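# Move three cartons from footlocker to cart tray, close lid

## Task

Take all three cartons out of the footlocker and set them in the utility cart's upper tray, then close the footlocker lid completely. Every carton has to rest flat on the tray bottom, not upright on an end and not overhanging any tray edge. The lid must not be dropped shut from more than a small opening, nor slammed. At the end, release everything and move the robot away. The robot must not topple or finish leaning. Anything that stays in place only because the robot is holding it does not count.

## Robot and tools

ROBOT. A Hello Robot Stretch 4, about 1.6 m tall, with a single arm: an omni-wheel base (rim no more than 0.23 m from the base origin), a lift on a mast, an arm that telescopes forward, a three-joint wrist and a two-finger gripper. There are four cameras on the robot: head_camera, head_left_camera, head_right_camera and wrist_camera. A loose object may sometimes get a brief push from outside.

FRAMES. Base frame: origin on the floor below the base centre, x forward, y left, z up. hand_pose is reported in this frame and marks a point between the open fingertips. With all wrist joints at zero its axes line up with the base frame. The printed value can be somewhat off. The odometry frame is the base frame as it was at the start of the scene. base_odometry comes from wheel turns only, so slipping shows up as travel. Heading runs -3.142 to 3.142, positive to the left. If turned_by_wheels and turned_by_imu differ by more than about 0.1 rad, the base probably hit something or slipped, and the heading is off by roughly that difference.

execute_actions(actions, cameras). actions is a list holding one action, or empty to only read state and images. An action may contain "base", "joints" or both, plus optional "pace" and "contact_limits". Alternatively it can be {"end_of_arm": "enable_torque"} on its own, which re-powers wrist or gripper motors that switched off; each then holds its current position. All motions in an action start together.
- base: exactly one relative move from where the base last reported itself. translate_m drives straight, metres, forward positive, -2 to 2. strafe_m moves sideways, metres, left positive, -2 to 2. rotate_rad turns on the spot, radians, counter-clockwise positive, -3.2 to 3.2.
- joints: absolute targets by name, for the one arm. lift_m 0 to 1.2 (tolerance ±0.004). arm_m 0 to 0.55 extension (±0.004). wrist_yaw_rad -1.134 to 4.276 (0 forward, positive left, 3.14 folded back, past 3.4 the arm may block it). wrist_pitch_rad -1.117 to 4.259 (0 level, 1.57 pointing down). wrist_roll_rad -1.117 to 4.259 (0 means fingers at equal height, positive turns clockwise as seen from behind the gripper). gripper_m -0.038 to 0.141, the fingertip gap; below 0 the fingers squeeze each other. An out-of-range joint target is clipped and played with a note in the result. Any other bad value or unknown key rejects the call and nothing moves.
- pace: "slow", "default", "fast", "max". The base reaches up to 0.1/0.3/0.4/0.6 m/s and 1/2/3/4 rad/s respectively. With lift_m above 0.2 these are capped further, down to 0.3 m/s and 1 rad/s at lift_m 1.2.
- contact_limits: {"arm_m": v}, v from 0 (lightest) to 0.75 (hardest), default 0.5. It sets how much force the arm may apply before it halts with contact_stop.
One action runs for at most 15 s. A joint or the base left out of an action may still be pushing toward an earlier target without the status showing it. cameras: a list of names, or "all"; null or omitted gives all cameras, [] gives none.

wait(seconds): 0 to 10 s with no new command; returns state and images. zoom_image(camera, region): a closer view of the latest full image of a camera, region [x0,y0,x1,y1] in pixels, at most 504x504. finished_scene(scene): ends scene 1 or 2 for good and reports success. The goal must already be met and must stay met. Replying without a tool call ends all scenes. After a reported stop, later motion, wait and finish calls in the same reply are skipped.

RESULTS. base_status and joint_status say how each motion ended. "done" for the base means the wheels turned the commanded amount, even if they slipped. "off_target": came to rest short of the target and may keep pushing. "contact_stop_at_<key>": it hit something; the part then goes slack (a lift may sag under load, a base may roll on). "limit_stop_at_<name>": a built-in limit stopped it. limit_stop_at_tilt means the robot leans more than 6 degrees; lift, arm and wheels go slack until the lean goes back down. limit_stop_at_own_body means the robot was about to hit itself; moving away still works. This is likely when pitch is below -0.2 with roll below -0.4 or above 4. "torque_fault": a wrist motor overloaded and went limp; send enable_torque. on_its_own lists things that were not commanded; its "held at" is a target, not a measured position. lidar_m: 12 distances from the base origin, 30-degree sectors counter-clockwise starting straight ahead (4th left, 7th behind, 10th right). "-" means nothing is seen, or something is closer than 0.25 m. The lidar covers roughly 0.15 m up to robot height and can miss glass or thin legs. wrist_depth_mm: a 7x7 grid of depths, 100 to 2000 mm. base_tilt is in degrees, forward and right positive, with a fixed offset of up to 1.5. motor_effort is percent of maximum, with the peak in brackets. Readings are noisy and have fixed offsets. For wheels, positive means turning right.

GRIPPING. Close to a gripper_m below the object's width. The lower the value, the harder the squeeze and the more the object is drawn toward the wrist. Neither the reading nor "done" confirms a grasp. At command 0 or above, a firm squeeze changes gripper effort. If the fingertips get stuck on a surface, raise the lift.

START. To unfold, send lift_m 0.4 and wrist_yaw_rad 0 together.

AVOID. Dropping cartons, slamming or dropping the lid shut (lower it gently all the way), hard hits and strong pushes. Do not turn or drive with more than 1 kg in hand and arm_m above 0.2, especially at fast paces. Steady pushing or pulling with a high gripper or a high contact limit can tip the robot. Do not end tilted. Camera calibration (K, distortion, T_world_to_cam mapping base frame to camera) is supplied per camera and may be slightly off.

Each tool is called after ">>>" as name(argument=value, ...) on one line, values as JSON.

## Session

>>> execute_actions(actions=[])

Scene clock: 0.00 s.
base_odometry: x=+0.000 y=+0.000 heading=+0.000 (m, m, rad; odometry frame)
turned_by_wheels: +0.000 (rad since the last result)
turned_by_imu: +0.000 (rad since the last result)
base_tilt: forward=-0.6 right=-0.2 (deg)
lidar_m: 1.39 1.42 1.69 1.78 2.60 2.60 1.72 1.74 2.40 1.35 1.38 1.55
base_status: not commanded
joint_positions: lift_m=+0.251 arm_m=-0.001 wrist_yaw_rad=+3.072 wrist_pitch_rad=-0.003 wrist_roll_rad=-0.018 gripper_m=+0.057
joint_status: not commanded
motor_effort: lift_m=+21 arm_m=+0 wrist_yaw_rad=+2 wrist_pitch_rad=-7 wrist_roll_rad=+0 gripper_m=-3 wheel_0=+0 wheel_1=+0 wheel_2=+0 (%)
hand_pose: x=-0.1114 y=+0.1073 z=+0.4297 quat_wxyz=(+0.035, +0.001, -0.009, +0.999) (m; base frame)
wrist_depth_mm: - 142 - - - - - / - 129 281 - - - - / - 127 183 - - - - / 113 142 254 - - - - / - - 1808 1921 - - - / 1430 1618 201 1618 193 1618 1576 / 1060 1060 1042 141 1060 976 1060
pictures: head_camera, head_left_camera, head_right_camera, wrist_camera
camera_calibration (this result's frames):
wrist_camera: T_world_to_cam=[[0.0210036, 0.999419, 0.0268389, -0.106867], [-0.0129618, 0.0271148, -0.999548, 0.486692], [-0.999695, 0.0206463, 0.0135238, 0.109371], [0, 0, 0, 1]] pos_world=[0.117891, 0.0913499, 0.487861]
Images, in order (width x height): head_camera 420x560, head_left_camera 420x672, head_right_camera 420x672, wrist_camera 616x392.

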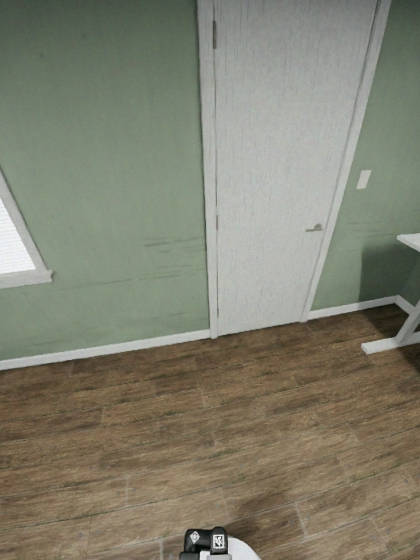

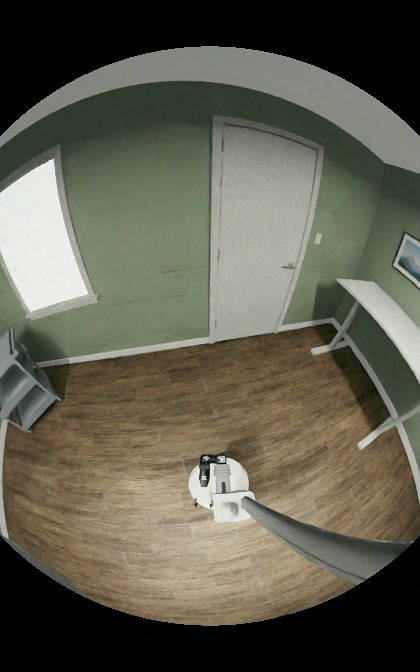

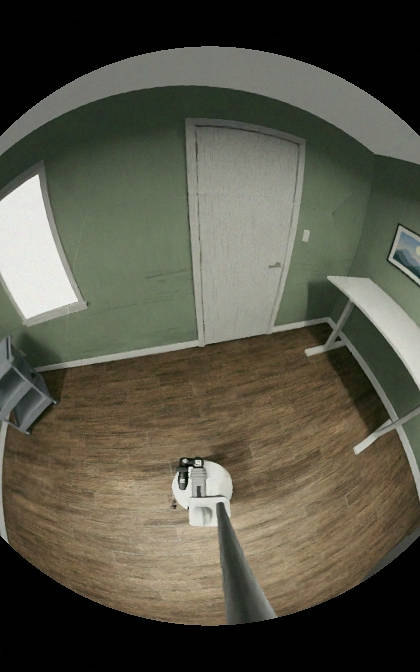

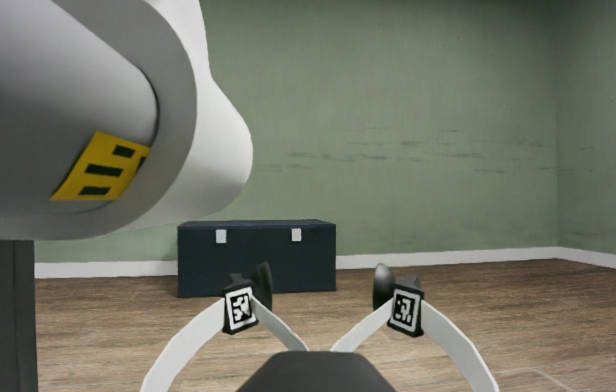

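>>> execute_actions(actions=[{"base":{"rotate_rad":-2.98},"joints":{"lift_m":0.4,"wrist_yaw_rad":0,"gripper_m":-0.01}}], cameras=[])

>>> execute_actions(actions=[{"base":{"translate_m":0.95},"joints":{"lift_m":0.125},"pace":"fast"}], cameras=["wrist_camera","head_camera"])

Scene clock: 2.87 s.
base_odometry: x=+0.000 y=+0.000 heading=-2.980 (m, m, rad; odometry frame)
turned_by_wheels: -2.980 (rad since the last result)
turned_by_imu: -3.014 (rad since the last result)
base_tilt: forward=-0.6 right=-0.1 (deg)
lidar_m: 1.72 2.42 2.22 1.36 1.42 1.46 1.40 1.48 1.71 1.94 2.68 1.82
base_status: done
joint_positions: lift_m=+0.400 arm_m=-0.001 wrist_yaw_rad=+0.000 wrist_pitch_rad=-0.003 wrist_roll_rad=-0.018 gripper_m=-0.010
joint_status: all done
motor_effort: lift_m=+23(27) arm_m=+0(0) wrist_yaw_rad=+0(7) wrist_pitch_rad=-7(7) wrist_roll_rad=+0(0) gripper_m=-10(11) wheel_0=+0(12) wheel_1=+0(7) wheel_2=-1(6) (%)
hand_pose: x=+0.4588 y=-0.0874 z=+0.5787 quat_wxyz=(+1.000, -0.009, -0.001, +0.000) (m; base frame)
wrist_depth_mm: - - - - - - - / - - - - - - - / - - - - - - - / - - - - - - - / - - - 1863 1863 - - / - - 1921 200 185 - - / 1397 1366 1308 135 1366 1281 1366
pictures: none
No camera images: the call's "cameras" was empty. Leave "cameras" out to get every camera's image.

Scene clock: 6.60 s.
base_odometry: x=-0.938 y=-0.153 heading=-2.980 (m, m, rad; odometry frame)
turned_by_wheels: +0.000 (rad since the last result)
turned_by_imu: -0.001 (rad since the last result)
base_tilt: forward=-0.6 right=-0.1 (deg)
lidar_m: 0.77 0.82 1.95 2.16 1.47 1.96 2.35 2.33 2.33 2.56 1.99 0.80
base_status: done
joint_positions: lift_m=+0.125 arm_m=-0.001 wrist_yaw_rad=+0.000 wrist_pitch_rad=-0.003 wrist_roll_rad=-0.018 gripper_m=-0.010
joint_status: all done
motor_effort: lift_m=+16(22) arm_m=+0(0) wrist_yaw_rad=+1(1) wrist_pitch_rad=-7(7) wrist_roll_rad=+0(0) gripper_m=-8(9) wheel_0=+1(11) wheel_1=+1(9) wheel_2=+1(9) (%)
hand_pose: x=+0.4588 y=-0.0874 z=+0.3043 quat_wxyz=(+1.000, -0.009, -0.001, +0.000) (m; base frame)
wrist_depth_mm: 1205 1205 1160 1138 1138 1138 1138 / 1229 1205 1182 1182 1138 1138 1118 / 1205 1229 1160 1138 1182 1160 1160 / 1229 1205 1205 1160 1138 1138 1118 / 1182 569 559 554 554 554 544 / 1138 580 569 198 185 549 539 / 809 569 559 135 554 544 544
pictures: head_camera, wrist_camera
camera_calibration (this result's frames):
wrist_camera: T_world_to_cam=[[0.048662, -0.998455, 0.0268441, -0.108212], [0.0148389, -0.0261503, -0.999548, 0.35659], [0.998705, 0.0490383, 0.0135435, -0.229252], [0, 0, 0, 1]] pos_world=[0.228929, -0.0874781, 0.362438]
Images, in order (width x height): head_camera 420x560, wrist_camera 616x392.

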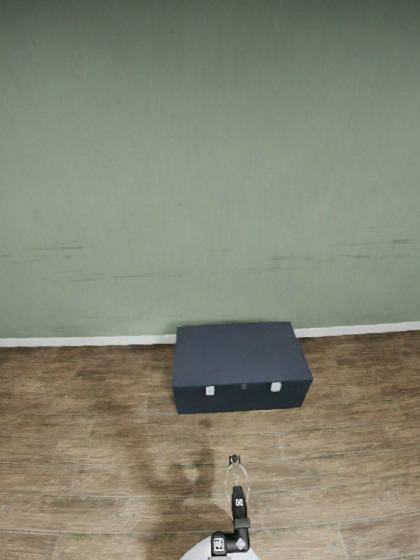

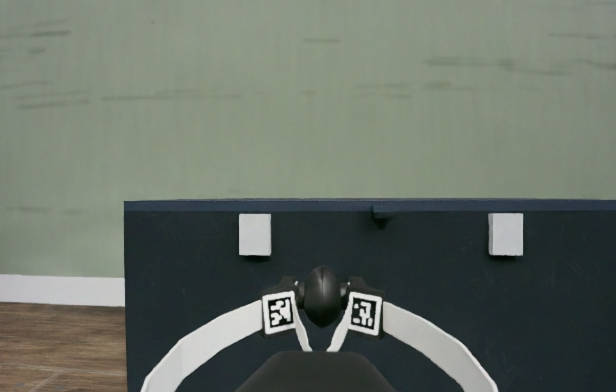

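>>> execute_actions(actions=[{"base":{"strafe_m":0.1},"joints":{"arm_m":0.08}}], cameras=[])

>>> execute_actions(actions=[{"base":{"translate_m":0.2}}], cameras=[])

>>> execute_actions(actions=[{"joints":{"arm_m":0.32},"pace":"slow","contact_limits":{"arm_m":0.25}}], cameras=["wrist_camera"])

>>> execute_actions(actions=[{"joints":{"arm_m":0.05}}], cameras=[])

Scene clock: 8.20 s.
base_odometry: x=-0.922 y=-0.252 heading=-2.980 (m, m, rad; odometry frame)
turned_by_wheels: +0.000 (rad since the last result)
turned_by_imu: -0.001 (rad since the last result)
base_tilt: forward=-0.5 right=-0.1 (deg)
lidar_m: 0.77 1.43 1.95 2.06 1.38 1.83 2.35 2.40 2.40 2.68 1.97 0.80
base_status: done
joint_positions: lift_m=+0.125 arm_m=+0.078 wrist_yaw_rad=+0.000 wrist_pitch_rad=-0.003 wrist_roll_rad=-0.018 gripper_m=-0.010
joint_status: all done
motor_effort: lift_m=+16(16) arm_m=+9(11) wrist_yaw_rad=+0(2) wrist_pitch_rad=-7(7) wrist_roll_rad=+0(0) gripper_m=-9(8) wheel_0=+0(9) wheel_1=-1(11) wheel_2=+0(1) (%)
hand_pose: x=+0.5378 y=-0.0874 z=+0.3043 quat_wxyz=(+1.000, -0.009, -0.001, +0.000) (m; base frame)
wrist_depth_mm: 1138 1098 1078 1098 1078 1078 1042 / 1138 1098 1118 1078 1098 1078 1042 / 1138 1098 1098 1078 1078 1060 1060 / 1118 1138 1078 1078 1060 1060 1060 / 1098 1118 480 477 473 473 466 / 1098 1118 484 198 185 473 466 / 809 778 484 135 473 469 466
pictures: none
No camera images: the call's "cameras" was empty. Leave "cameras" out to get every camera's image.

Scene clock: 10.27 s.
base_odometry: x=-1.119 y=-0.284 heading=-2.980 (m, m, rad; odometry frame)
turned_by_wheels: +0.000 (rad since the last result)
turned_by_imu: -0.001 (rad since the last result)
base_tilt: forward=-0.5 right=-0.2 (deg)
lidar_m: 0.57 1.22 1.67 2.06 1.49 1.84 2.54 2.53 2.55 2.68 0.86 0.61
base_status: done
joint_positions: lift_m=+0.125 arm_m=+0.078 wrist_yaw_rad=+0.000 wrist_pitch_rad=-0.003 wrist_roll_rad=-0.018 gripper_m=-0.010
joint_status: not commanded
motor_effort: lift_m=+16(16) arm_m=+9(9) wrist_yaw_rad=+0(1) wrist_pitch_rad=-7(7) wrist_roll_rad=+0(0) gripper_m=-7(8) wheel_0=+3(7) wheel_1=+1(5) wheel_2=+1(11) (%)
hand_pose: x=+0.5379 y=-0.0874 z=+0.3043 quat_wxyz=(+1.000, -0.009, -0.001, +0.000) (m; base frame)
wrist_depth_mm: 917 891 878 866 866 854 854 / 917 904 891 878 878 854 866 / 917 917 904 891 878 854 866 / 917 904 891 866 878 866 842 / 603 285 281 266 277 274 273 / 597 286 281 198 185 274 272 / 699 286 282 135 276 273 273
pictures: none
No camera images: the call's "cameras" was empty. Leave "cameras" out to get every camera's image.

Scene clock: 12.87 s.
base_odometry: x=-1.119 y=-0.284 heading=-2.980 (m, m, rad; odometry frame)
turned_by_wheels: +0.000 (rad since the last result)
turned_by_imu: -0.001 (rad since the last result)
base_tilt: forward=-0.5 right=-0.1 (deg)
lidar_m: 0.71 1.22 1.67 2.07 1.48 1.82 2.55 2.53 2.54 2.67 1.71 0.70
base_status: not commanded
joint_positions: lift_m=+0.125 arm_m=+0.241 wrist_yaw_rad=-0.007 wrist_pitch_rad=-0.005 wrist_roll_rad=-0.018 gripper_m=-0.010
joint_status: arm_m contact_stop (moved +0.163 of +0.242)
on_its_own: arm_m is slack since a contact_stop (your +0.320 is given up); wrist_yaw_rad is at rest, and its effort (+21) is outside its rest range (-13 to +13)
motor_effort: lift_m=+16(16) arm_m=+0(24) wrist_yaw_rad=+21(38) wrist_pitch_rad=-1(7) wrist_roll_rad=+0(0) gripper_m=-6(10) wheel_0=+5(5) wheel_1=+2(2) wheel_2=-9(12) (%)
contact_limits: arm_m 0.25
hand_pose: x=+0.6998 y=-0.0894 z=+0.3049 quat_wxyz=(+1.000, -0.009, -0.002, -0.003) (m; base frame)
wrist_depth_mm: 741 741 732 723 723 699 699 / 750 732 741 723 715 707 691 / 732 750 741 715 715 715 707 / 741 723 723 723 715 707 699 / 271 262 252 232 238 233 227 / 270 262 250 198 186 232 226 / 270 263 252 151 238 229 226
pictures: wrist_camera
camera_calibration (this result's frames):
wrist_camera: T_world_to_cam=[[0.0416107, -0.998771, 0.0269433, -0.117097], [0.0166812, -0.0262684, -0.999516, 0.352235], [0.998995, 0.04204, 0.0155676, -0.471316], [0, 0, 0, 1]] pos_world=[0.469839, -0.0878859, 0.362557]
Images, in order (width x height): wrist_camera 616x392.

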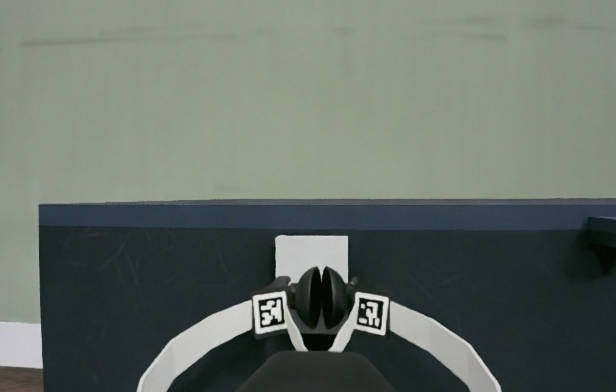

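not run: a stop came earlier in this reply.

>>> execute_actions(actions=[{"joints":{"arm_m":0.14}}], cameras=[])

>>> execute_actions(actions=[{"base":{"strafe_m":-0.37}}], cameras=["wrist_camera"])

>>> execute_actions(actions=[{"joints":{"arm_m":0.32},"pace":"slow","contact_limits":{"arm_m":0.25}}], cameras=["wrist_camera"])

Scene clock: 14.30 s.
base_odometry: x=-1.119 y=-0.284 heading=-2.980 (m, m, rad; odometry frame)
turned_by_wheels: +0.000 (rad since the last result)
turned_by_imu: +0.000 (rad since the last result)
base_tilt: forward=-0.6 right=-0.1 (deg)
lidar_m: 0.70 1.23 1.67 2.06 1.48 1.80 2.53 2.53 2.53 2.68 1.71 0.71
base_status: not commanded
joint_positions: lift_m=+0.125 arm_m=+0.142 wrist_yaw_rad=+0.000 wrist_pitch_rad=-0.003 wrist_roll_rad=-0.018 gripper_m=-0.010
joint_status: all done
motor_effort: lift_m=+16(16) arm_m=-9(9) wrist_yaw_rad=+1(21) wrist_pitch_rad=-7(7) wrist_roll_rad=+0(0) gripper_m=-13(10) wheel_0=+3(5) wheel_1=+2(2) wheel_2=-1(9) (%)
hand_pose: x=+0.6010 y=-0.0874 z=+0.3043 quat_wxyz=(+1.000, -0.009, -0.001, +0.000) (m; base frame)
wrist_depth_mm: 854 831 831 820 798 809 788 / 842 842 831 831 809 798 809 / 842 820 831 820 820 809 798 / 842 854 831 809 809 798 788 / 854 370 357 332 336 325 317 / 831 368 353 199 185 324 314 / 778 366 355 135 332 322 317
pictures: none
No camera images: the call's "cameras" was empty. Leave "cameras" out to get every camera's image.

Scene clock: 16.87 s.
base_odometry: x=-1.178 y=+0.081 heading=-2.980 (m, m, rad; odometry frame)
turned_by_wheels: +0.000 (rad since the last result)
turned_by_imu: +0.000 (rad since the last result)
base_tilt: forward=-0.5 right=-0.1 (deg)
lidar_m: 0.65 0.73 1.70 2.43 1.81 2.39 2.56 2.29 2.28 2.31 1.70 0.69
base_status: done
joint_positions: lift_m=+0.125 arm_m=+0.142 wrist_yaw_rad=+0.000 wrist_pitch_rad=-0.003 wrist_roll_rad=-0.018 gripper_m=-0.010
joint_status: not commanded
motor_effort: lift_m=+17(16) arm_m=-9(9) wrist_yaw_rad=+0(1) wrist_pitch_rad=-7(7) wrist_roll_rad=+0(0) gripper_m=-6(7) wheel_0=+0(10) wheel_1=+1(9) wheel_2=+0(3) (%)
hand_pose: x=+0.6010 y=-0.0874 z=+0.3043 quat_wxyz=(+1.000, -0.009, -0.001, +0.000) (m; base frame)
wrist_depth_mm: 854 842 842 820 809 809 788 / 866 842 831 831 820 798 798 / 866 831 854 831 809 820 809 / 854 854 842 820 809 798 798 / 349 336 327 301 307 297 291 / 349 340 327 199 185 297 287 / 349 338 325 135 303 294 291
pictures: wrist_camera
camera_calibration (this result's frames):
wrist_camera: T_world_to_cam=[[0.0485634, -0.998459, 0.0268452, -0.1151], [0.014846, -0.0261524, -0.999548, 0.354438], [0.99871, 0.04894, 0.013553, -0.37126], [0, 0, 0, 1]] pos_world=[0.371109, -0.0874838, 0.3624]
Images, in order (width x height): wrist_camera 616x392.

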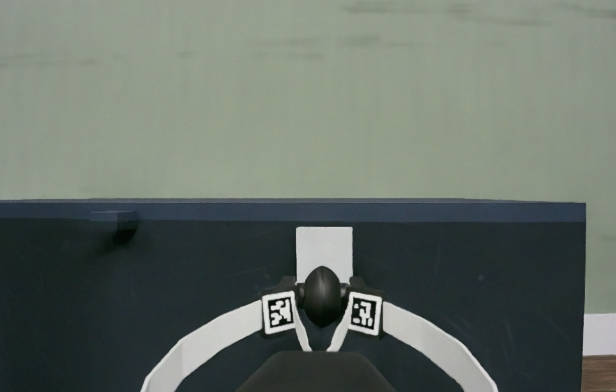

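Scene clock: 19.10 s.
base_odometry: x=-1.178 y=+0.081 heading=-2.981 (m, m, rad; odometry frame)
turned_by_wheels: -0.001 (rad since the last result)
turned_by_imu: -0.002 (rad since the last result)
base_tilt: forward=-0.5 right=-0.1 (deg)
lidar_m: 0.72 0.75 1.68 2.43 1.81 2.37 2.56 2.28 2.29 2.31 1.74 0.76
base_status: not commanded
joint_positions: lift_m=+0.125 arm_m=+0.263 wrist_yaw_rad=-0.017 wrist_pitch_rad=-0.004 wrist_roll_rad=-0.018 gripper_m=-0.010
joint_status: arm_m contact_stop (moved +0.121 of +0.178)
on_its_own: arm_m is slack since a contact_stop (your +0.320 is given up); wrist_yaw_rad is at rest, and its effort (+50) is outside its rest range (-13 to +13)
motor_effort: lift_m=+17(17) arm_m=+0(26) wrist_yaw_rad=+50(74) wrist_pitch_rad=-3(7) wrist_roll_rad=+0(0) gripper_m=-3(8) wheel_0=-4(4) wheel_1=+0(1) wheel_2=-11(19) (%)
contact_limits: arm_m 0.25
hand_pose: x=+0.7207 y=-0.0924 z=+0.3046 quat_wxyz=(+1.000, -0.009, -0.002, -0.009) (m; base frame)
wrist_depth_mm: 707 723 707 715 707 699 699 / 715 715 699 707 707 699 707 / 715 723 715 707 715 707 691 / 715 715 707 715 699 691 699 / 246 247 245 244 242 242 241 / 249 246 246 198 185 242 240 / 249 247 245 135 244 241 242
pictures: wrist_camera
camera_calibration (this result's frames):
wrist_camera: T_world_to_cam=[[0.0312418, -0.99915, 0.0269073, -0.113496], [0.0156688, -0.0264276, -0.999528, 0.352274], [0.999389, 0.0316486, 0.0148299, -0.493106], [0, 0, 0, 1]] pos_world=[0.490831, -0.088484, 0.362475]
Images, in order (width x height): wrist_camera 616x392.

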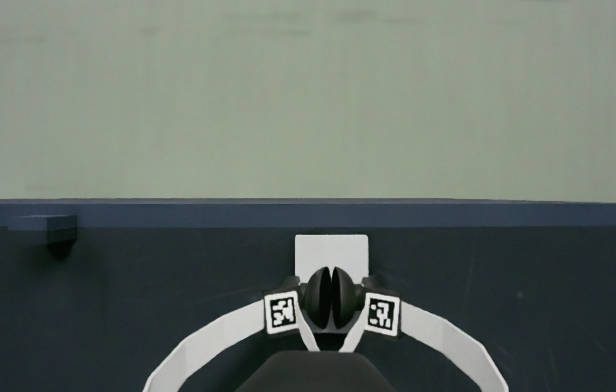

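>>> execute_actions(actions=[{"joints":{"arm_m":0.18,"gripper_m":0.07}}], cameras=[])

>>> execute_actions(actions=[{"base":{"strafe_m":0.18},"joints":{"lift_m":0.078,"wrist_pitch_rad":-0.3}}], cameras=["wrist_camera"])

>>> execute_actions(actions=[{"joints":{"arm_m":0.268},"pace":"slow"}], cameras=[])

>>> execute_actions(actions=[{"joints":{"gripper_m":-0.035,"arm_m":0.275}}], cameras=["wrist_camera"])

>>> execute_actions(actions=[{"joints":{"lift_m":0.1},"pace":"slow"}], cameras=["wrist_camera"])

Scene clock: 20.83 s.
base_odometry: x=-1.178 y=+0.081 heading=-2.980 (m, m, rad; odometry frame)
turned_by_wheels: +0.001 (rad since the last result)
turned_by_imu: +0.001 (rad since the last result)
base_tilt: forward=-0.6 right=-0.1 (deg)
lidar_m: 0.72 0.76 1.69 2.43 1.80 2.39 2.55 2.29 2.28 2.30 1.70 0.74
base_status: not commanded
joint_positions: lift_m=+0.125 arm_m=+0.182 wrist_yaw_rad=+0.000 wrist_pitch_rad=-0.003 wrist_roll_rad=-0.018 gripper_m=+0.070
joint_status: all done
motor_effort: lift_m=+17(17) arm_m=-9(13) wrist_yaw_rad=+2(51) wrist_pitch_rad=-7(7) wrist_roll_rad=+0(1) gripper_m=-1(4) wheel_0=-2(4) wheel_1=+0(0) wheel_2=+0(11) (%)
hand_pose: x=+0.6410 y=-0.0874 z=+0.3043 quat_wxyz=(+1.000, -0.009, -0.001, +0.000) (m; base frame)
wrist_depth_mm: 809 798 798 778 778 768 750 / 798 798 798 778 778 768 759 / 809 798 809 778 778 768 759 / 809 788 788 788 788 759 750 / 332 327 327 324 320 315 314 / 334 330 196 324 193 315 314 / 334 332 327 140 320 314 312
pictures: none
No camera images: the call's "cameras" was empty. Leave "cameras" out to get every camera's image.

Scene clock: 22.70 s.
base_odometry: x=-1.150 y=-0.096 heading=-2.980 (m, m, rad; odometry frame)
turned_by_wheels: +0.000 (rad since the last result)
turned_by_imu: -0.001 (rad since the last result)
base_tilt: forward=-0.6 right=-0.1 (deg)
lidar_m: 0.70 0.77 1.68 2.26 1.65 2.11 2.56 2.40 2.40 2.48 1.70 0.76
base_status: done
joint_positions: lift_m=+0.078 arm_m=+0.182 wrist_yaw_rad=+0.000 wrist_pitch_rad=-0.298 wrist_roll_rad=-0.018 gripper_m=+0.070
joint_status: all done
motor_effort: lift_m=+16(16) arm_m=-9(9) wrist_yaw_rad=+1(1) wrist_pitch_rad=-8(8) wrist_roll_rad=+0(1) gripper_m=-1(3) wheel_0=+0(8) wheel_1=+0(7) wheel_2=+0(2) (%)
hand_pose: x=+0.6283 y=-0.0874 z=+0.3412 quat_wxyz=(+0.989, -0.009, -0.148, -0.001) (m; base frame)
wrist_depth_mm: 1008 991 1008 976 976 946 946 / 976 946 931 931 891 904 891 / 917 891 904 891 866 866 854 / 866 854 842 842 831 831 809 / 820 831 798 798 788 778 778 / 336 329 195 325 192 320 301 / 324 312 317 140 307 306 291
pictures: wrist_camera
camera_calibration (this result's frames):
wrist_camera: T_world_to_cam=[[0.0386696, -0.998458, 0.0398234, -0.115625], [0.304918, -0.0261619, -0.952019, 0.192504], [0.951593, 0.0489571, 0.303436, -0.46833], [0, 0, 0, 1]] pos_world=[0.391433, -0.0874823, 0.32998]
Images, in order (width x height): wrist_camera 616x392.

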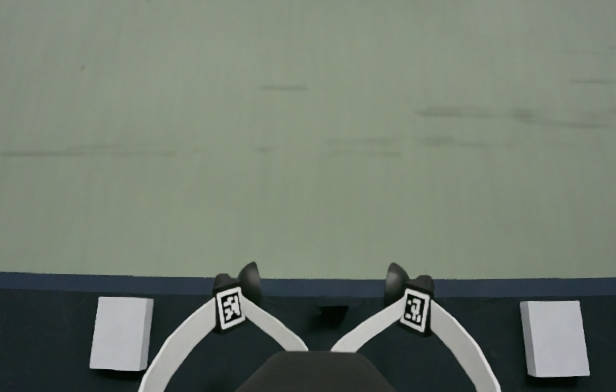

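Scene clock: 24.87 s.
base_odometry: x=-1.150 y=-0.096 heading=-2.980 (m, m, rad; odometry frame)
turned_by_wheels: +0.000 (rad since the last result)
turned_by_imu: -0.001 (rad since the last result)
base_tilt: forward=-0.6 right=-0.1 (deg)
lidar_m: 0.73 0.75 1.68 2.26 1.65 2.11 2.55 2.41 2.41 2.48 1.70 0.74
base_status: not commanded
joint_positions: lift_m=+0.078 arm_m=+0.266 wrist_yaw_rad=+0.000 wrist_pitch_rad=-0.298 wrist_roll_rad=-0.018 gripper_m=+0.070
joint_status: all done
motor_effort: lift_m=+16(16) arm_m=+9(9) wrist_yaw_rad=+1(1) wrist_pitch_rad=-7(8) wrist_roll_rad=+0(0) gripper_m=-3(1) wheel_0=-1(1) wheel_1=+0(0) wheel_2=+0(0) (%)
hand_pose: x=+0.7131 y=-0.0874 z=+0.3412 quat_wxyz=(+0.989, -0.009, -0.148, -0.001) (m; base frame)
wrist_depth_mm: 904 891 891 866 866 854 831 / 878 842 842 820 820 798 798 / 809 798 798 788 768 768 759 / 778 759 768 741 741 741 723 / 741 732 723 723 715 699 707 / 240 250 196 243 193 241 236 / 229 239 236 140 233 229 229
pictures: none
No camera images: the call's "cameras" was empty. Leave "cameras" out to get every camera's image.

Scene clock: 26.60 s.
base_odometry: x=-1.150 y=-0.096 heading=-2.980 (m, m, rad; odometry frame)
turned_by_wheels: -0.001 (rad since the last result)
turned_by_imu: -0.001 (rad since the last result)
base_tilt: forward=-0.6 right=-0.1 (deg)
lidar_m: 0.71 0.74 1.68 2.24 1.65 2.11 2.56 2.40 2.41 2.48 1.71 0.74
base_status: not commanded
joint_positions: lift_m=+0.078 arm_m=+0.274 wrist_yaw_rad=+0.001 wrist_pitch_rad=-0.299 wrist_roll_rad=-0.018 gripper_m=-0.034
joint_status: all done
motor_effort: lift_m=+16(16) arm_m=+3(16) wrist_yaw_rad=-1(19) wrist_pitch_rad=-4(10) wrist_roll_rad=+1(0) gripper_m=-25(30) wheel_0=-7(7) wheel_1=-3(2) wheel_2=+1(4) (%)
hand_pose: x=+0.7211 y=-0.0873 z=+0.3416 quat_wxyz=(+0.989, -0.009, -0.149, -0.001) (m; base frame)
wrist_depth_mm: 891 878 878 866 854 831 831 / 854 820 820 820 809 788 788 / 809 798 788 778 768 741 759 / 768 778 750 741 732 732 715 / 732 723 707 715 707 707 691 / 228 237 180 206 184 226 224 / 219 224 224 135 217 157 216
pictures: wrist_camera
camera_calibration (this result's frames):
wrist_camera: T_world_to_cam=[[0.0392426, -0.998434, 0.0398713, -0.119482], [0.306127, -0.0259704, -0.951636, 0.163551], [0.951182, 0.0495503, 0.304628, -0.556789], [0, 0, 0, 1]] pos_world=[0.484229, -0.087458, 0.330018]
Images, in order (width x height): wrist_camera 616x392.

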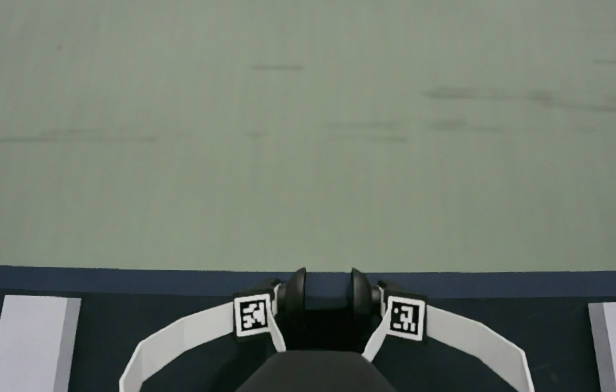

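Scene clock: 27.53 s.
base_odometry: x=-1.150 y=-0.096 heading=-2.980 (m, m, rad; odometry frame)
turned_by_wheels: +0.000 (rad since the last result)
turned_by_imu: +0.000 (rad since the last result)
base_tilt: forward=-0.6 right=-0.1 (deg)
lidar_m: 0.71 0.76 1.67 2.25 1.66 2.09 2.56 2.40 2.42 2.49 1.70 0.76
base_status: not commanded
joint_positions: lift_m=+0.099 arm_m=+0.274 wrist_yaw_rad=-0.003 wrist_pitch_rad=-0.290 wrist_roll_rad=-0.018 gripper_m=-0.034
joint_status: all done
on_its_own: wrist_pitch_rad is at rest, and its effort (-30) is outside its rest range (-23 to +23)
motor_effort: lift_m=+28(29) arm_m=+3(3) wrist_yaw_rad=+10(13) wrist_pitch_rad=-30(32) wrist_roll_rad=+0(0) gripper_m=-18(27) wheel_0=-6(7) wheel_1=-2(2) wheel_2=-1(1) (%)
hand_pose: x=+0.7215 y=-0.0884 z=+0.3600 quat_wxyz=(+0.989, -0.009, -0.144, -0.003) (m; base frame)
wrist_depth_mm: 866 866 866 842 831 842 820 / 842 820 831 809 809 798 788 / 798 778 778 768 768 759 759 / 759 759 741 732 723 732 707 / 732 723 723 707 707 683 683 / 239 240 181 203 192 229 226 / 219 225 224 225 219 157 217
pictures: wrist_camera
camera_calibration (this result's frames):
wrist_camera: T_world_to_cam=[[0.0355665, -0.998586, 0.0395192, -0.118584], [0.297339, -0.0271797, -0.954385, 0.188199], [0.954109, 0.0456947, 0.295952, -0.562078], [0, 0, 0, 1]] pos_world=[0.484543, -0.0876169, 0.350649]
Images, in order (width x height): wrist_camera 616x392.

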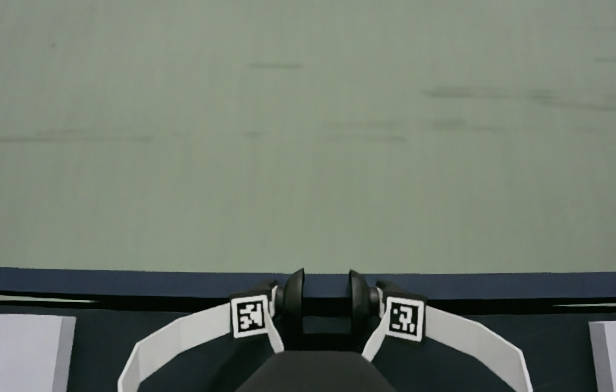

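>>> execute_actions(actions=[{"joints":{"arm_m":0.09,"lift_m":0.2},"pace":"slow"}], cameras=[])

>>> execute_actions(actions=[{"joints":{"arm_m":0.137,"lift_m":0.313},"pace":"slow"}], cameras=[])

>>> execute_actions(actions=[{"joints":{"arm_m":0.21,"lift_m":0.41},"pace":"slow"}], cameras=[])

>>> execute_actions(actions=[{"joints":{"arm_m":0.26,"lift_m":0.452},"pace":"slow"}], cameras=[])

>>> execute_actions(actions=[{"joints":{"arm_m":0.31,"lift_m":0.485},"pace":"slow"}], cameras=[])

>>> execute_actions(actions=[{"joints":{"arm_m":0.355,"lift_m":0.508},"pace":"slow"}], cameras=[])

>>> execute_actions(actions=[{"joints":{"arm_m":0.41,"lift_m":0.528},"pace":"slow"}], cameras=[])

>>> execute_actions(actions=[{"base":{"translate_m":0.2},"joints":{"lift_m":0.543},"pace":"slow"}], cameras=[])

>>> execute_actions(actions=[{"joints":{"arm_m":0.47,"lift_m":0.533},"pace":"slow"}], cameras=["wrist_camera","head_camera"])

Scene clock: 30.97 s.
base_odometry: x=-1.150 y=-0.096 heading=-2.980 (m, m, rad; odometry frame)
turned_by_wheels: +0.000 (rad since the last result)
turned_by_imu: -0.001 (rad since the last result)
base_tilt: forward=-0.5 right=-0.1 (deg)
lidar_m: 0.51 0.55 1.68 2.26 1.64 2.09 2.56 2.40 2.41 2.48 1.70 0.55
base_status: not commanded
joint_positions: lift_m=+0.199 arm_m=+0.092 wrist_yaw_rad=+0.004 wrist_pitch_rad=-0.284 wrist_roll_rad=-0.018 gripper_m=-0.034
joint_status: all done
on_its_own: wrist_pitch_rad is at rest, and its effort (-48) is outside its rest range (-23 to +23)
motor_effort: lift_m=+29(30) arm_m=-13(14) wrist_yaw_rad=-11(12) wrist_pitch_rad=-48(49) wrist_roll_rad=+0(0) gripper_m=-28(26) wheel_0=-5(6) wheel_1=-2(2) wheel_2=+3(3) (%)
hand_pose: x=+0.5405 y=-0.0862 z=+0.4583 quat_wxyz=(+0.990, -0.008, -0.141, +0.001) (m; base frame)
wrist_depth_mm: 1098 1098 1078 1060 1042 1042 1025 / 1060 1060 1008 1008 991 976 976 / 1008 1008 976 960 960 946 931 / 960 931 946 917 904 904 878 / 917 904 891 891 866 866 854 / 265 252 181 208 183 229 231 / 831 436 615 156 455 150 554
pictures: none
No camera images: the call's "cameras" was empty. Leave "cameras" out to get every camera's image.

Scene clock: 32.77 s.
base_odometry: x=-1.150 y=-0.096 heading=-2.980 (m, m, rad; odometry frame)
turned_by_wheels: +0.000 (rad since the last result)
turned_by_imu: -0.001 (rad since the last result)
base_tilt: forward=-0.6 right=-0.1 (deg)
lidar_m: 0.52 0.53 1.67 2.25 1.65 2.12 2.55 2.38 2.40 2.48 1.71 0.55
base_status: not commanded
joint_positions: lift_m=+0.312 arm_m=+0.136 wrist_yaw_rad=+0.002 wrist_pitch_rad=-0.286 wrist_roll_rad=-0.018 gripper_m=-0.034
joint_status: all done
on_its_own: wrist_pitch_rad is at rest, and its effort (-42) is outside its rest range (-23 to +23)
motor_effort: lift_m=+29(31) arm_m=+7(11) wrist_yaw_rad=-5(14) wrist_pitch_rad=-42(54) wrist_roll_rad=+0(0) gripper_m=-24(24) wheel_0=-1(5) wheel_1=-1(2) wheel_2=+0(3) (%)
hand_pose: x=+0.5836 y=-0.0868 z=+0.5718 quat_wxyz=(+0.990, -0.009, -0.142, +0.000) (m; base frame)
wrist_depth_mm: 1042 1025 1025 1008 991 976 960 / 1025 1008 991 976 946 946 931 / 960 946 931 904 904 904 891 / 917 891 904 878 878 842 842 / 878 854 854 842 831 820 809 / 249 241 181 211 183 227 229 / 306 274 298 151 270 155 273
pictures: none
No camera images: the call's "cameras" was empty. Leave "cameras" out to get every camera's image.

Scene clock: 34.77 s.
base_odometry: x=-1.150 y=-0.096 heading=-2.980 (m, m, rad; odometry frame)
turned_by_wheels: +0.000 (rad since the last result)
turned_by_imu: -0.001 (rad since the last result)
base_tilt: forward=-0.6 right=-0.2 (deg)
lidar_m: 0.51 0.55 1.66 2.26 1.66 2.08 2.56 2.42 2.41 2.49 1.73 0.55
base_status: not commanded
joint_positions: lift_m=+0.409 arm_m=+0.208 wrist_yaw_rad=+0.001 wrist_pitch_rad=-0.291 wrist_roll_rad=-0.018 gripper_m=-0.034
joint_status: all done
on_its_own: wrist_pitch_rad is at rest, and its effort (-26) is outside its rest range (-23 to +23)
motor_effort: lift_m=+28(30) arm_m=+9(9) wrist_yaw_rad=-1(12) wrist_pitch_rad=-26(70) wrist_roll_rad=+0(0) gripper_m=-22(24) wheel_0=-1(1) wheel_1=-1(1) wheel_2=+2(2) (%)
hand_pose: x=+0.6557 y=-0.0871 z=+0.6705 quat_wxyz=(+0.989, -0.009, -0.145, -0.001) (m; base frame)
wrist_depth_mm: 991 976 946 931 917 917 878 / 917 904 904 891 878 866 854 / 878 854 854 842 831 831 809 / 831 831 820 798 798 788 778 / 809 788 788 778 759 759 750 / 240 236 182 211 183 229 732 / 256 241 246 148 235 154 234
pictures: none
No camera images: the call's "cameras" was empty. Leave "cameras" out to get every camera's image.

Scene clock: 36.47 s.
base_odometry: x=-1.150 y=-0.096 heading=-2.980 (m, m, rad; odometry frame)
turned_by_wheels: +0.000 (rad since the last result)
turned_by_imu: -0.001 (rad since the last result)
base_tilt: forward=-0.5 right=-0.1 (deg)
lidar_m: 0.51 0.55 1.68 2.25 1.66 2.11 2.56 2.41 2.42 2.48 1.70 0.53
base_status: not commanded
joint_positions: lift_m=+0.452 arm_m=+0.258 wrist_yaw_rad=+0.001 wrist_pitch_rad=-0.296 wrist_roll_rad=-0.018 gripper_m=-0.034
joint_status: all done
motor_effort: lift_m=+26(33) arm_m=+10(5) wrist_yaw_rad=+0(9) wrist_pitch_rad=-13(68) wrist_roll_rad=+1(1) gripper_m=-23(24) wheel_0=-1(1) wheel_1=-1(1) wheel_2=+2(2) (%)
hand_pose: x=+0.7051 y=-0.0873 z=+0.7138 quat_wxyz=(+0.989, -0.009, -0.147, -0.001) (m; base frame)
wrist_depth_mm: 931 891 878 878 866 854 854 / 878 854 866 842 831 820 809 / 820 820 809 798 798 778 759 / 788 768 778 759 750 732 732 / 741 741 741 723 715 699 715 / 238 238 181 212 182 676 676 / 242 233 234 146 225 154 222
pictures: none
No camera images: the call's "cameras" was empty. Leave "cameras" out to get every camera's image.

Scene clock: 38.17 s.
base_odometry: x=-1.150 y=-0.096 heading=-2.980 (m, m, rad; odometry frame)
turned_by_wheels: +0.000 (rad since the last result)
turned_by_imu: -0.001 (rad since the last result)
base_tilt: forward=-0.6 right=-0.2 (deg)
lidar_m: 0.52 0.54 1.67 2.24 1.64 2.10 2.54 2.40 2.40 2.48 1.71 0.55
base_status: not commanded
joint_positions: lift_m=+0.485 arm_m=+0.308 wrist_yaw_rad=+0.001 wrist_pitch_rad=-0.298 wrist_roll_rad=-0.018 gripper_m=-0.034
joint_status: all done
motor_effort: lift_m=+26(31) arm_m=+10(13) wrist_yaw_rad=-1(6) wrist_pitch_rad=-8(60) wrist_roll_rad=+0(0) gripper_m=-21(26) wheel_0=-1(1) wheel_1=-1(1) wheel_2=+2(2) (%)
hand_pose: x=+0.7550 y=-0.0872 z=+0.7474 quat_wxyz=(+0.989, -0.009, -0.148, -0.001) (m; base frame)
wrist_depth_mm: 854 854 820 820 798 798 778 / 820 798 778 778 768 759 750 / 768 759 750 750 732 715 715 / 723 715 715 715 691 691 683 / 691 691 683 676 668 661 661 / 238 661 181 213 182 634 621 / 234 227 225 146 219 154 216
pictures: none
No camera images: the call's "cameras" was empty. Leave "cameras" out to get every camera's image.

Scene clock: 39.80 s.
base_odometry: x=-1.150 y=-0.096 heading=-2.980 (m, m, rad; odometry frame)
turned_by_wheels: +0.000 (rad since the last result)
turned_by_imu: -0.001 (rad since the last result)
base_tilt: forward=-0.5 right=-0.1 (deg)
lidar_m: 0.52 0.53 1.69 2.25 1.66 2.12 2.55 2.42 2.41 2.49 1.70 0.55
base_status: not commanded
joint_positions: lift_m=+0.508 arm_m=+0.353 wrist_yaw_rad=+0.001 wrist_pitch_rad=-0.299 wrist_roll_rad=-0.018 gripper_m=-0.034
joint_status: all done
motor_effort: lift_m=+25(30) arm_m=+10(13) wrist_yaw_rad=-1(5) wrist_pitch_rad=-5(49) wrist_roll_rad=+0(0) gripper_m=-22(21) wheel_0=-1(1) wheel_1=-1(1) wheel_2=+2(2) (%)
hand_pose: x=+0.7999 y=-0.0872 z=+0.7707 quat_wxyz=(+0.989, -0.009, -0.149, -0.001) (m; base frame)
wrist_depth_mm: 798 778 768 768 759 741 741 / 759 750 732 732 715 707 691 / 723 707 699 691 683 683 676 / 683 676 661 661 640 634 634 / 654 640 634 627 634 609 609 / 615 621 182 212 182 585 585 / 227 223 221 145 215 154 211
pictures: none
No camera images: the call's "cameras" was empty. Leave "cameras" out to get every camera's image.

Scene clock: 41.57 s.
base_odometry: x=-1.150 y=-0.096 heading=-2.980 (m, m, rad; odometry frame)
turned_by_wheels: +0.000 (rad since the last result)
turned_by_imu: -0.001 (rad since the last result)
base_tilt: forward=-0.6 right=-0.1 (deg)
lidar_m: 0.52 0.55 1.67 2.25 1.66 2.10 2.56 2.40 2.40 2.48 1.71 0.54
base_status: not commanded
joint_positions: lift_m=+0.528 arm_m=+0.408 wrist_yaw_rad=+0.001 wrist_pitch_rad=-0.300 wrist_roll_rad=-0.018 gripper_m=-0.034
joint_status: all done
motor_effort: lift_m=+25(29) arm_m=+10(9) wrist_yaw_rad=-1(5) wrist_pitch_rad=-2(47) wrist_roll_rad=+1(1) gripper_m=-24(23) wheel_0=-1(1) wheel_1=-1(1) wheel_2=+2(2) (%)
hand_pose: x=+0.8549 y=-0.0871 z=+0.7911 quat_wxyz=(+0.989, -0.009, -0.149, -0.001) (m; base frame)
wrist_depth_mm: 741 715 707 715 691 676 676 / 683 683 661 676 661 647 640 / 654 647 640 634 621 621 615 / 621 621 603 597 597 597 580 / 597 585 585 574 569 564 559 / 569 564 182 212 182 544 530 / 220 216 215 144 209 154 205
pictures: none
No camera images: the call's "cameras" was empty. Leave "cameras" out to get every camera's image.

Scene clock: 44.87 s.
base_odometry: x=-1.347 y=-0.129 heading=-2.979 (m, m, rad; odometry frame)
turned_by_wheels: +0.000 (rad since the last result)
turned_by_imu: +0.000 (rad since the last result)
base_tilt: forward=-0.6 right=-0.1 (deg)
lidar_m: 0.32 0.33 1.42 2.24 1.75 2.10 2.75 2.55 2.55 2.47 0.48 0.35
base_status: done
joint_positions: lift_m=+0.543 arm_m=+0.408 wrist_yaw_rad=+0.002 wrist_pitch_rad=-0.301 wrist_roll_rad=-0.018 gripper_m=-0.034
joint_status: all done
motor_effort: lift_m=+22(30) arm_m=+9(10) wrist_yaw_rad=-4(5) wrist_pitch_rad=+2(38) wrist_roll_rad=+0(1) gripper_m=-26(22) wheel_0=+3(7) wheel_1=+2(5) wheel_2=+1(11) (%)
hand_pose: x=+0.8550 y=-0.0869 z=+0.8067 quat_wxyz=(+0.989, -0.009, -0.150, +0.000) (m; base frame)
wrist_depth_mm: 477 473 466 459 449 439 436 / 452 449 442 436 427 421 421 / 427 424 418 413 410 404 399 / 407 402 402 394 392 382 377 / 389 384 379 375 370 366 364 / 370 366 181 208 182 351 345 / 206 201 201 145 196 174 193
pictures: none
No camera images: the call's "cameras" was empty. Leave "cameras" out to get every camera's image.

Scene clock: 46.70 s.
base_odometry: x=-1.347 y=-0.129 heading=-2.979 (m, m, rad; odometry frame)
turned_by_wheels: +0.000 (rad since the last result)
turned_by_imu: -0.001 (rad since the last result)
base_tilt: forward=-0.5 right=-0.1 (deg)
lidar_m: 0.32 0.34 1.40 2.25 1.77 2.09 2.77 2.55 2.55 2.48 0.46 0.34
base_status: not commanded
joint_positions: lift_m=+0.533 arm_m=+0.468 wrist_yaw_rad=+0.002 wrist_pitch_rad=-0.298 wrist_roll_rad=-0.018 gripper_m=-0.034
joint_status: all done
motor_effort: lift_m=+14(21) arm_m=+10(17) wrist_yaw_rad=-4(7) wrist_pitch_rad=-5(28) wrist_roll_rad=+0(0) gripper_m=-24(23) wheel_0=+3(4) wheel_1=+2(2) wheel_2=+1(1) (%)
hand_pose: x=+0.9151 y=-0.0869 z=+0.7965 quat_wxyz=(+0.989, -0.009, -0.149, +0.000) (m; base frame)
wrist_depth_mm: 399 394 387 382 377 368 366 / 379 370 368 364 359 353 353 / 362 355 351 347 342 336 334 / 343 336 334 330 327 320 319 / 325 322 317 317 310 309 306 / 310 307 182 207 182 294 291 / 204 196 197 144 191 154 190
pictures: head_camera, wrist_camera
camera_calibration (this result's frames):
wrist_camera: T_world_to_cam=[[0.0407185, -0.998376, 0.0398513, -0.146166], [0.305659, -0.0255259, -0.951799, 0.537727], [0.95127, 0.0509367, 0.304123, -0.87955], [0, 0, 0, 1]] pos_world=[0.678281, -0.0874011, 0.785124]
Images, in order (width x height): head_camera 420x560, wrist_camera 616x392.

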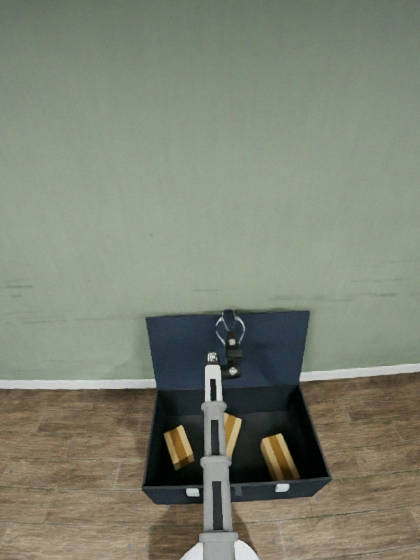

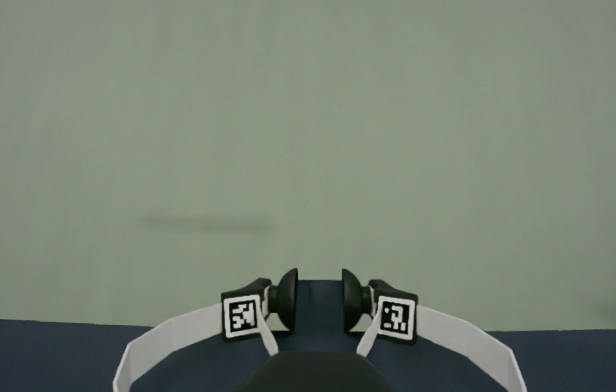

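>>> execute_actions(actions=[{"joints":{"gripper_m":0.06}}], cameras=["wrist_camera"])

>>> execute_actions(actions=[{"joints":{"arm_m":0.25,"lift_m":0.6}}], cameras=[])

>>> execute_actions(actions=[{"joints":{"wrist_pitch_rad":1.57,"gripper_m":0.14,"arm_m":0.3}}], cameras=["wrist_camera"])

Scene clock: 48.43 s.
base_odometry: x=-1.347 y=-0.129 heading=-2.980 (m, m, rad; odometry frame)
turned_by_wheels: +0.000 (rad since the last result)
turned_by_imu: -0.001 (rad since the last result)
base_tilt: forward=-0.5 right=-0.1 (deg)
lidar_m: 0.32 0.33 1.39 2.24 1.73 2.11 2.76 2.56 2.56 2.49 0.47 0.36
base_status: not commanded
joint_positions: lift_m=+0.533 arm_m=+0.468 wrist_yaw_rad=+0.000 wrist_pitch_rad=-0.298 wrist_roll_rad=-0.018 gripper_m=+0.060
joint_status: all done
motor_effort: lift_m=+17(16) arm_m=+9(10) wrist_yaw_rad=-2(5) wrist_pitch_rad=-6(6) wrist_roll_rad=+0(0) gripper_m=-3(22) wheel_0=+2(3) wheel_1=+1(2) wheel_2=+0(1) (%)
hand_pose: x=+0.9151 y=-0.0873 z=+0.7963 quat_wxyz=(+0.989, -0.009, -0.149, -0.001) (m; base frame)
wrist_depth_mm: 399 392 387 382 377 373 366 / 379 373 366 364 355 353 349 / 362 355 349 345 342 338 334 / 343 336 332 330 325 322 319 / 327 322 319 314 312 306 304 / 309 309 195 214 195 296 291 / 202 198 196 141 193 189 191
pictures: wrist_camera
camera_calibration (this result's frames):
wrist_camera: T_world_to_cam=[[0.0390849, -0.998441, 0.0398436, -0.145113], [0.305421, -0.0260289, -0.951862, 0.537717], [0.951415, 0.0493725, 0.303927, -0.879548], [0, 0, 0, 1]] pos_world=[0.678257, -0.0874652, 0.784933]
Images, in order (width x height): wrist_camera 616x392.

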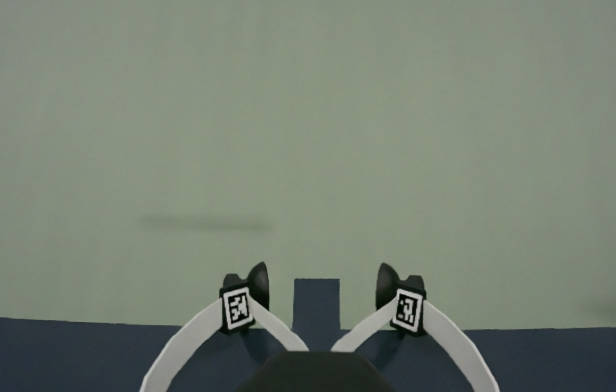

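Scene clock: 50.20 s.
base_odometry: x=-1.347 y=-0.129 heading=-2.980 (m, m, rad; odometry frame)
turned_by_wheels: +0.000 (rad since the last result)
turned_by_imu: -0.001 (rad since the last result)
base_tilt: forward=-0.6 right=-0.1 (deg)
lidar_m: 0.31 0.34 1.42 2.24 1.77 2.10 2.76 2.55 2.57 2.48 0.48 0.34
base_status: not commanded
joint_positions: lift_m=+0.600 arm_m=+0.252 wrist_yaw_rad=+0.000 wrist_pitch_rad=-0.298 wrist_roll_rad=-0.018 gripper_m=+0.060
joint_status: all done
motor_effort: lift_m=+25(27) arm_m=-9(11) wrist_yaw_rad=+1(0) wrist_pitch_rad=-7(7) wrist_roll_rad=+0(0) gripper_m=-2(3) wheel_0=+1(2) wheel_1=+1(1) wheel_2=+0(0) (%)
hand_pose: x=+0.6983 y=-0.0874 z=+0.8625 quat_wxyz=(+0.989, -0.009, -0.148, -0.001) (m; base frame)
wrist_depth_mm: 683 654 654 640 634 627 621 / 640 634 621 621 615 603 603 / 609 603 591 585 574 569 569 / 580 564 564 549 559 544 535 / 549 549 539 535 525 521 517 / 525 521 195 512 194 500 492 / 504 500 488 141 480 477 473
pictures: none
No camera images: the call's "cameras" was empty. Leave "cameras" out to get every camera's image.

Scene clock: 52.00 s.
base_odometry: x=-1.347 y=-0.129 heading=-2.980 (m, m, rad; odometry frame)
turned_by_wheels: +0.000 (rad since the last result)
turned_by_imu: -0.001 (rad since the last result)
base_tilt: forward=-0.6 right=-0.1 (deg)
lidar_m: 0.29 0.33 1.39 2.23 1.77 2.11 2.76 2.55 2.56 2.48 0.49 0.34
base_status: not commanded
joint_positions: lift_m=+0.600 arm_m=+0.298 wrist_yaw_rad=+0.000 wrist_pitch_rad=+1.570 wrist_roll_rad=-0.018 gripper_m=+0.140
joint_status: all done
motor_effort: lift_m=+25(25) arm_m=+9(11) wrist_yaw_rad=+1(2) wrist_pitch_rad=+0(5) wrist_roll_rad=+0(0) gripper_m=+0(7) wheel_0=+1(1) wheel_1=+1(1) wheel_2=+0(0) (%)
hand_pose: x=+0.4696 y=-0.0874 z=+0.4893 quat_wxyz=(+0.707, -0.006, +0.707, +0.006) (m; base frame)
wrist_depth_mm: 496 554 544 549 539 559 535 / 504 691 691 683 683 676 580 / 508 585 691 569 676 668 585 / 512 591 699 691 683 559 591 / 504 699 699 691 683 554 591 / 492 525 480 580 580 206 525 / 421 407 418 142 413 382 384
pictures: wrist_camera
camera_calibration (this result's frames):
wrist_camera: T_world_to_cam=[[0.0267149, -0.998458, -0.0486528, -0.0664708], [-0.999571, -0.026098, -0.0132716, 0.535158], [0.0119814, 0.0489865, -0.998728, 0.716165], [0, 0, 0, 1]] pos_world=[0.528124, -0.0874842, 0.719122]
Images, in order (width x height): wrist_camera 616x392.

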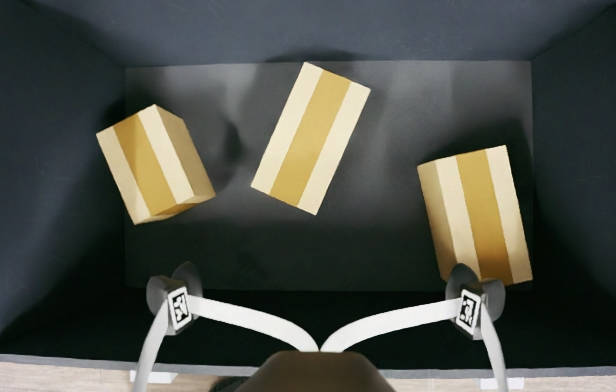

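>>> execute_actions(actions=[{"base":{"strafe_m":0.02},"joints":{"arm_m":0.456,"wrist_roll_rad":0.39,"lift_m":0.32}}], cameras=["wrist_camera"])

Scene clock: 54.33 s.
base_odometry: x=-1.344 y=-0.149 heading=-2.980 (m, m, rad; odometry frame)
turned_by_wheels: +0.000 (rad since the last result)
turned_by_imu: -0.001 (rad since the last result)
base_tilt: forward=-0.5 right=-0.2 (deg)
lidar_m: 0.32 0.34 1.41 2.22 1.74 2.11 2.75 2.56 2.58 2.50 0.48 0.30
base_status: done
joint_positions: lift_m=+0.320 arm_m=+0.454 wrist_yaw_rad=+0.000 wrist_pitch_rad=+1.570 wrist_roll_rad=+0.389 gripper_m=+0.140
joint_status: all done
motor_effort: lift_m=+16(24) arm_m=+9(10) wrist_yaw_rad=+1(1) wrist_pitch_rad=-1(0) wrist_roll_rad=+2(8) gripper_m=-2(2) wheel_0=+2(8) wheel_1=-1(8) wheel_2=+0(4) (%)
hand_pose: x=+0.6256 y=-0.0874 z=+0.2101 quat_wxyz=(+0.694, +0.137, +0.693, -0.137) (m; base frame)
wrist_depth_mm: 137 158 184 225 287 399 397 / 166 200 253 334 399 399 394 / 222 283 373 407 407 399 397 / 325 415 415 290 402 402 351 / 424 421 415 291 399 402 327 / 424 402 296 291 290 206 397 / 304 353 418 142 407 402 397
pictures: wrist_camera
camera_calibration (this result's frames):
wrist_camera: T_world_to_cam=[[-0.370607, -0.927496, -0.0490116, 0.170617], [-0.928295, 0.371615, -0.0130396, 0.677473], [0.0303076, 0.0406647, -0.998713, 0.4232], [0, 0, 0, 1]] pos_world=[0.6793, -0.110722, 0.439851]
Images, in order (width x height): wrist_camera 616x392.

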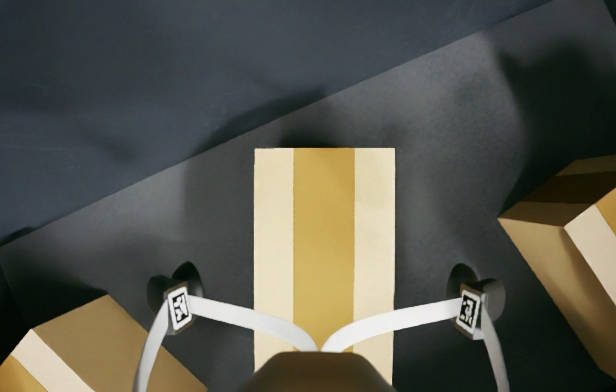

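>>> execute_actions(actions=[{"joints":{"lift_m":0.225}}], cameras=[])

>>> execute_actions(actions=[{"joints":{"gripper_m":0.05}}], cameras=[])

>>> execute_actions(actions=[{"joints":{"lift_m":0.62},"pace":"fast"}], cameras=[])

>>> execute_actions(actions=[{"base":{"translate_m":-0.2},"joints":{"arm_m":0.1,"wrist_roll_rad":0}}], cameras=[])

>>> execute_actions(actions=[{"base":{"rotate_rad":-2.4}}], cameras=["head_camera"])

Scene clock: 55.87 s.
base_odometry: x=-1.344 y=-0.149 heading=-2.980 (m, m, rad; odometry frame)
turned_by_wheels: +0.000 (rad since the last result)
turned_by_imu: -0.001 (rad since the last result)
base_tilt: forward=-0.5 right=-0.2 (deg)
lidar_m: 0.31 0.33 1.43 2.23 1.71 2.12 2.75 2.56 2.59 2.49 0.46 0.30
base_status: not commanded
joint_positions: lift_m=+0.225 arm_m=+0.454 wrist_yaw_rad=+0.000 wrist_pitch_rad=+1.570 wrist_roll_rad=+0.389 gripper_m=+0.140
joint_status: all done
motor_effort: lift_m=+16(17) arm_m=+9(9) wrist_yaw_rad=+2(1) wrist_pitch_rad=+0(1) wrist_roll_rad=+2(2) gripper_m=+2(0) wheel_0=+2(2) wheel_1=-2(1) wheel_2=+0(0) (%)
hand_pose: x=+0.6256 y=-0.0874 z=+0.1151 quat_wxyz=(+0.694, +0.137, +0.693, -0.137) (m; base frame)
wrist_depth_mm: 137 158 185 226 291 309 303 / 167 201 253 315 310 307 307 / 221 285 317 197 196 307 304 / 322 324 319 196 196 309 303 / 327 324 317 197 195 310 306 / 327 322 198 197 195 206 306 / 293 324 322 142 195 310 304
pictures: none
No camera images: the call's "cameras" was empty. Leave "cameras" out to get every camera's image.

Scene clock: 57.77 s.
base_odometry: x=-1.344 y=-0.149 heading=-2.980 (m, m, rad; odometry frame)
turned_by_wheels: +0.000 (rad since the last result)
turned_by_imu: -0.001 (rad since the last result)
base_tilt: forward=-0.5 right=-0.1 (deg)
lidar_m: 0.31 0.34 1.41 2.24 1.70 2.10 2.76 2.57 2.57 2.50 0.47 0.32
base_status: not commanded
joint_positions: lift_m=+0.225 arm_m=+0.454 wrist_yaw_rad=+0.000 wrist_pitch_rad=+1.569 wrist_roll_rad=+0.390 gripper_m=+0.051
joint_status: all done
motor_effort: lift_m=+21(21) arm_m=+9(9) wrist_yaw_rad=+2(0) wrist_pitch_rad=+1(3) wrist_roll_rad=+2(2) gripper_m=-27(27) wheel_0=+2(3) wheel_1=-1(1) wheel_2=+0(0) (%)
hand_pose: x=+0.6258 y=-0.0874 z=+0.1147 quat_wxyz=(+0.694, +0.137, +0.693, -0.137) (m; base frame)
wrist_depth_mm: 138 160 187 229 294 303 303 / 168 204 256 310 309 303 301 / 224 286 301 177 175 304 303 / 320 319 180 177 175 303 301 / 325 319 180 178 177 304 303 / 322 319 181 178 177 179 304 / 294 319 183 179 178 306 301
pictures: none
No camera images: the call's "cameras" was empty. Leave "cameras" out to get every camera's image.

Scene clock: 59.83 s.
base_odometry: x=-1.344 y=-0.149 heading=-2.980 (m, m, rad; odometry frame)
turned_by_wheels: +0.000 (rad since the last result)
turned_by_imu: -0.001 (rad since the last result)
base_tilt: forward=-0.6 right=-0.2 (deg)
lidar_m: 0.32 0.36 1.39 2.24 1.72 2.10 2.76 2.57 2.59 2.50 0.48 0.32
base_status: not commanded
joint_positions: lift_m=+0.619 arm_m=+0.454 wrist_yaw_rad=+0.000 wrist_pitch_rad=+1.569 wrist_roll_rad=+0.390 gripper_m=+0.051
joint_status: all done
motor_effort: lift_m=+29(32) arm_m=+9(9) wrist_yaw_rad=+0(2) wrist_pitch_rad=+0(1) wrist_roll_rad=+2(2) gripper_m=-29(29) wheel_0=+2(2) wheel_1=-1(2) wheel_2=+0(0) (%)
hand_pose: x=+0.6258 y=-0.0874 z=+0.5090 quat_wxyz=(+0.694, +0.137, +0.693, -0.137) (m; base frame)
wrist_depth_mm: 218 243 268 306 349 424 477 / 251 283 330 384 504 676 521 / 304 355 359 176 174 699 574 / 384 484 179 177 175 574 627 / 504 707 180 177 176 580 597 / 473 569 181 179 177 179 574 / 445 554 183 178 177 530 466
pictures: none
No camera images: the call's "cameras" was empty. Leave "cameras" out to get every camera's image.

Scene clock: 62.00 s.
base_odometry: x=-1.146 y=-0.116 heading=-2.980 (m, m, rad; odometry frame)
turned_by_wheels: +0.000 (rad since the last result)
turned_by_imu: -0.001 (rad since the last result)
base_tilt: forward=-0.6 right=-0.2 (deg)
lidar_m: 0.51 0.54 1.69 2.22 1.64 2.12 2.56 2.42 2.44 2.50 1.69 0.54
base_status: done
joint_positions: lift_m=+0.619 arm_m=+0.102 wrist_yaw_rad=+0.000 wrist_pitch_rad=+1.570 wrist_roll_rad=+0.000 gripper_m=+0.051
joint_status: all done
motor_effort: lift_m=+29(29) arm_m=-9(10) wrist_yaw_rad=+0(0) wrist_pitch_rad=+0(6) wrist_roll_rad=-1(5) gripper_m=-24(29) wheel_0=-1(4) wheel_1=+1(7) wheel_2=-1(10) (%)
hand_pose: x=+0.2728 y=-0.0874 z=+0.5090 quat_wxyz=(+0.708, +0.000, +0.707, +0.000) (m; base frame)
wrist_depth_mm: 455 445 445 455 459 477 492 / 759 676 676 707 707 715 707 / 759 750 732 176 174 715 707 / 759 750 179 177 175 707 715 / 759 750 180 178 176 715 715 / 759 750 181 179 177 179 699 / 759 535 182 179 178 715 707
pictures: none
No camera images: the call's "cameras" was empty. Leave "cameras" out to get every camera's image.

Scene clock: 64.50 s.
base_odometry: x=-1.146 y=-0.116 heading=+0.903 (m, m, rad; odometry frame)
turned_by_wheels: -2.400 (rad since the last result)
turned_by_imu: -2.427 (rad since the last result)
base_tilt: forward=-0.5 right=-0.2 (deg)
lidar_m: 2.41 2.52 2.50 0.64 0.52 0.52 0.61 2.22 1.67 1.62 2.55 2.56
base_status: done
joint_positions: lift_m=+0.619 arm_m=+0.102 wrist_yaw_rad=+0.000 wrist_pitch_rad=+1.570 wrist_roll_rad=+0.000 gripper_m=+0.051
joint_status: not commanded
motor_effort: lift_m=+29(29) arm_m=-9(9) wrist_yaw_rad=+2(0) wrist_pitch_rad=+0(6) wrist_roll_rad=+0(1) gripper_m=-26(20) wheel_0=-1(9) wheel_1=+1(7) wheel_2=-1(5) (%)
hand_pose: x=+0.2729 y=-0.0874 z=+0.5090 quat_wxyz=(+0.708, +0.000, +0.707, +0.000) (m; base frame)
wrist_depth_mm: 759 750 741 732 723 707 707 / 768 759 741 723 723 715 707 / 750 750 741 177 175 715 707 / 759 759 179 177 175 715 699 / 768 750 180 178 176 707 699 / 759 750 181 179 177 179 715 / 759 535 182 178 178 715 707
pictures: head_camera
Images, in order (width x height): head_camera 420x560.

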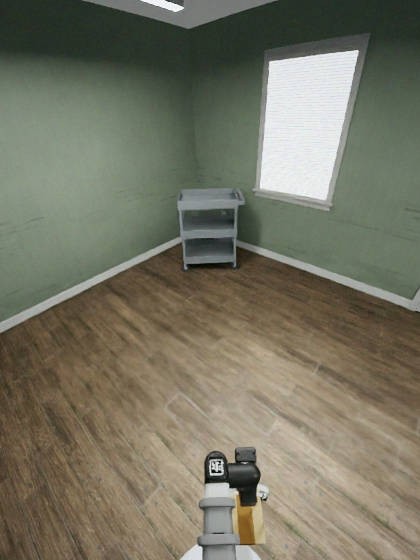

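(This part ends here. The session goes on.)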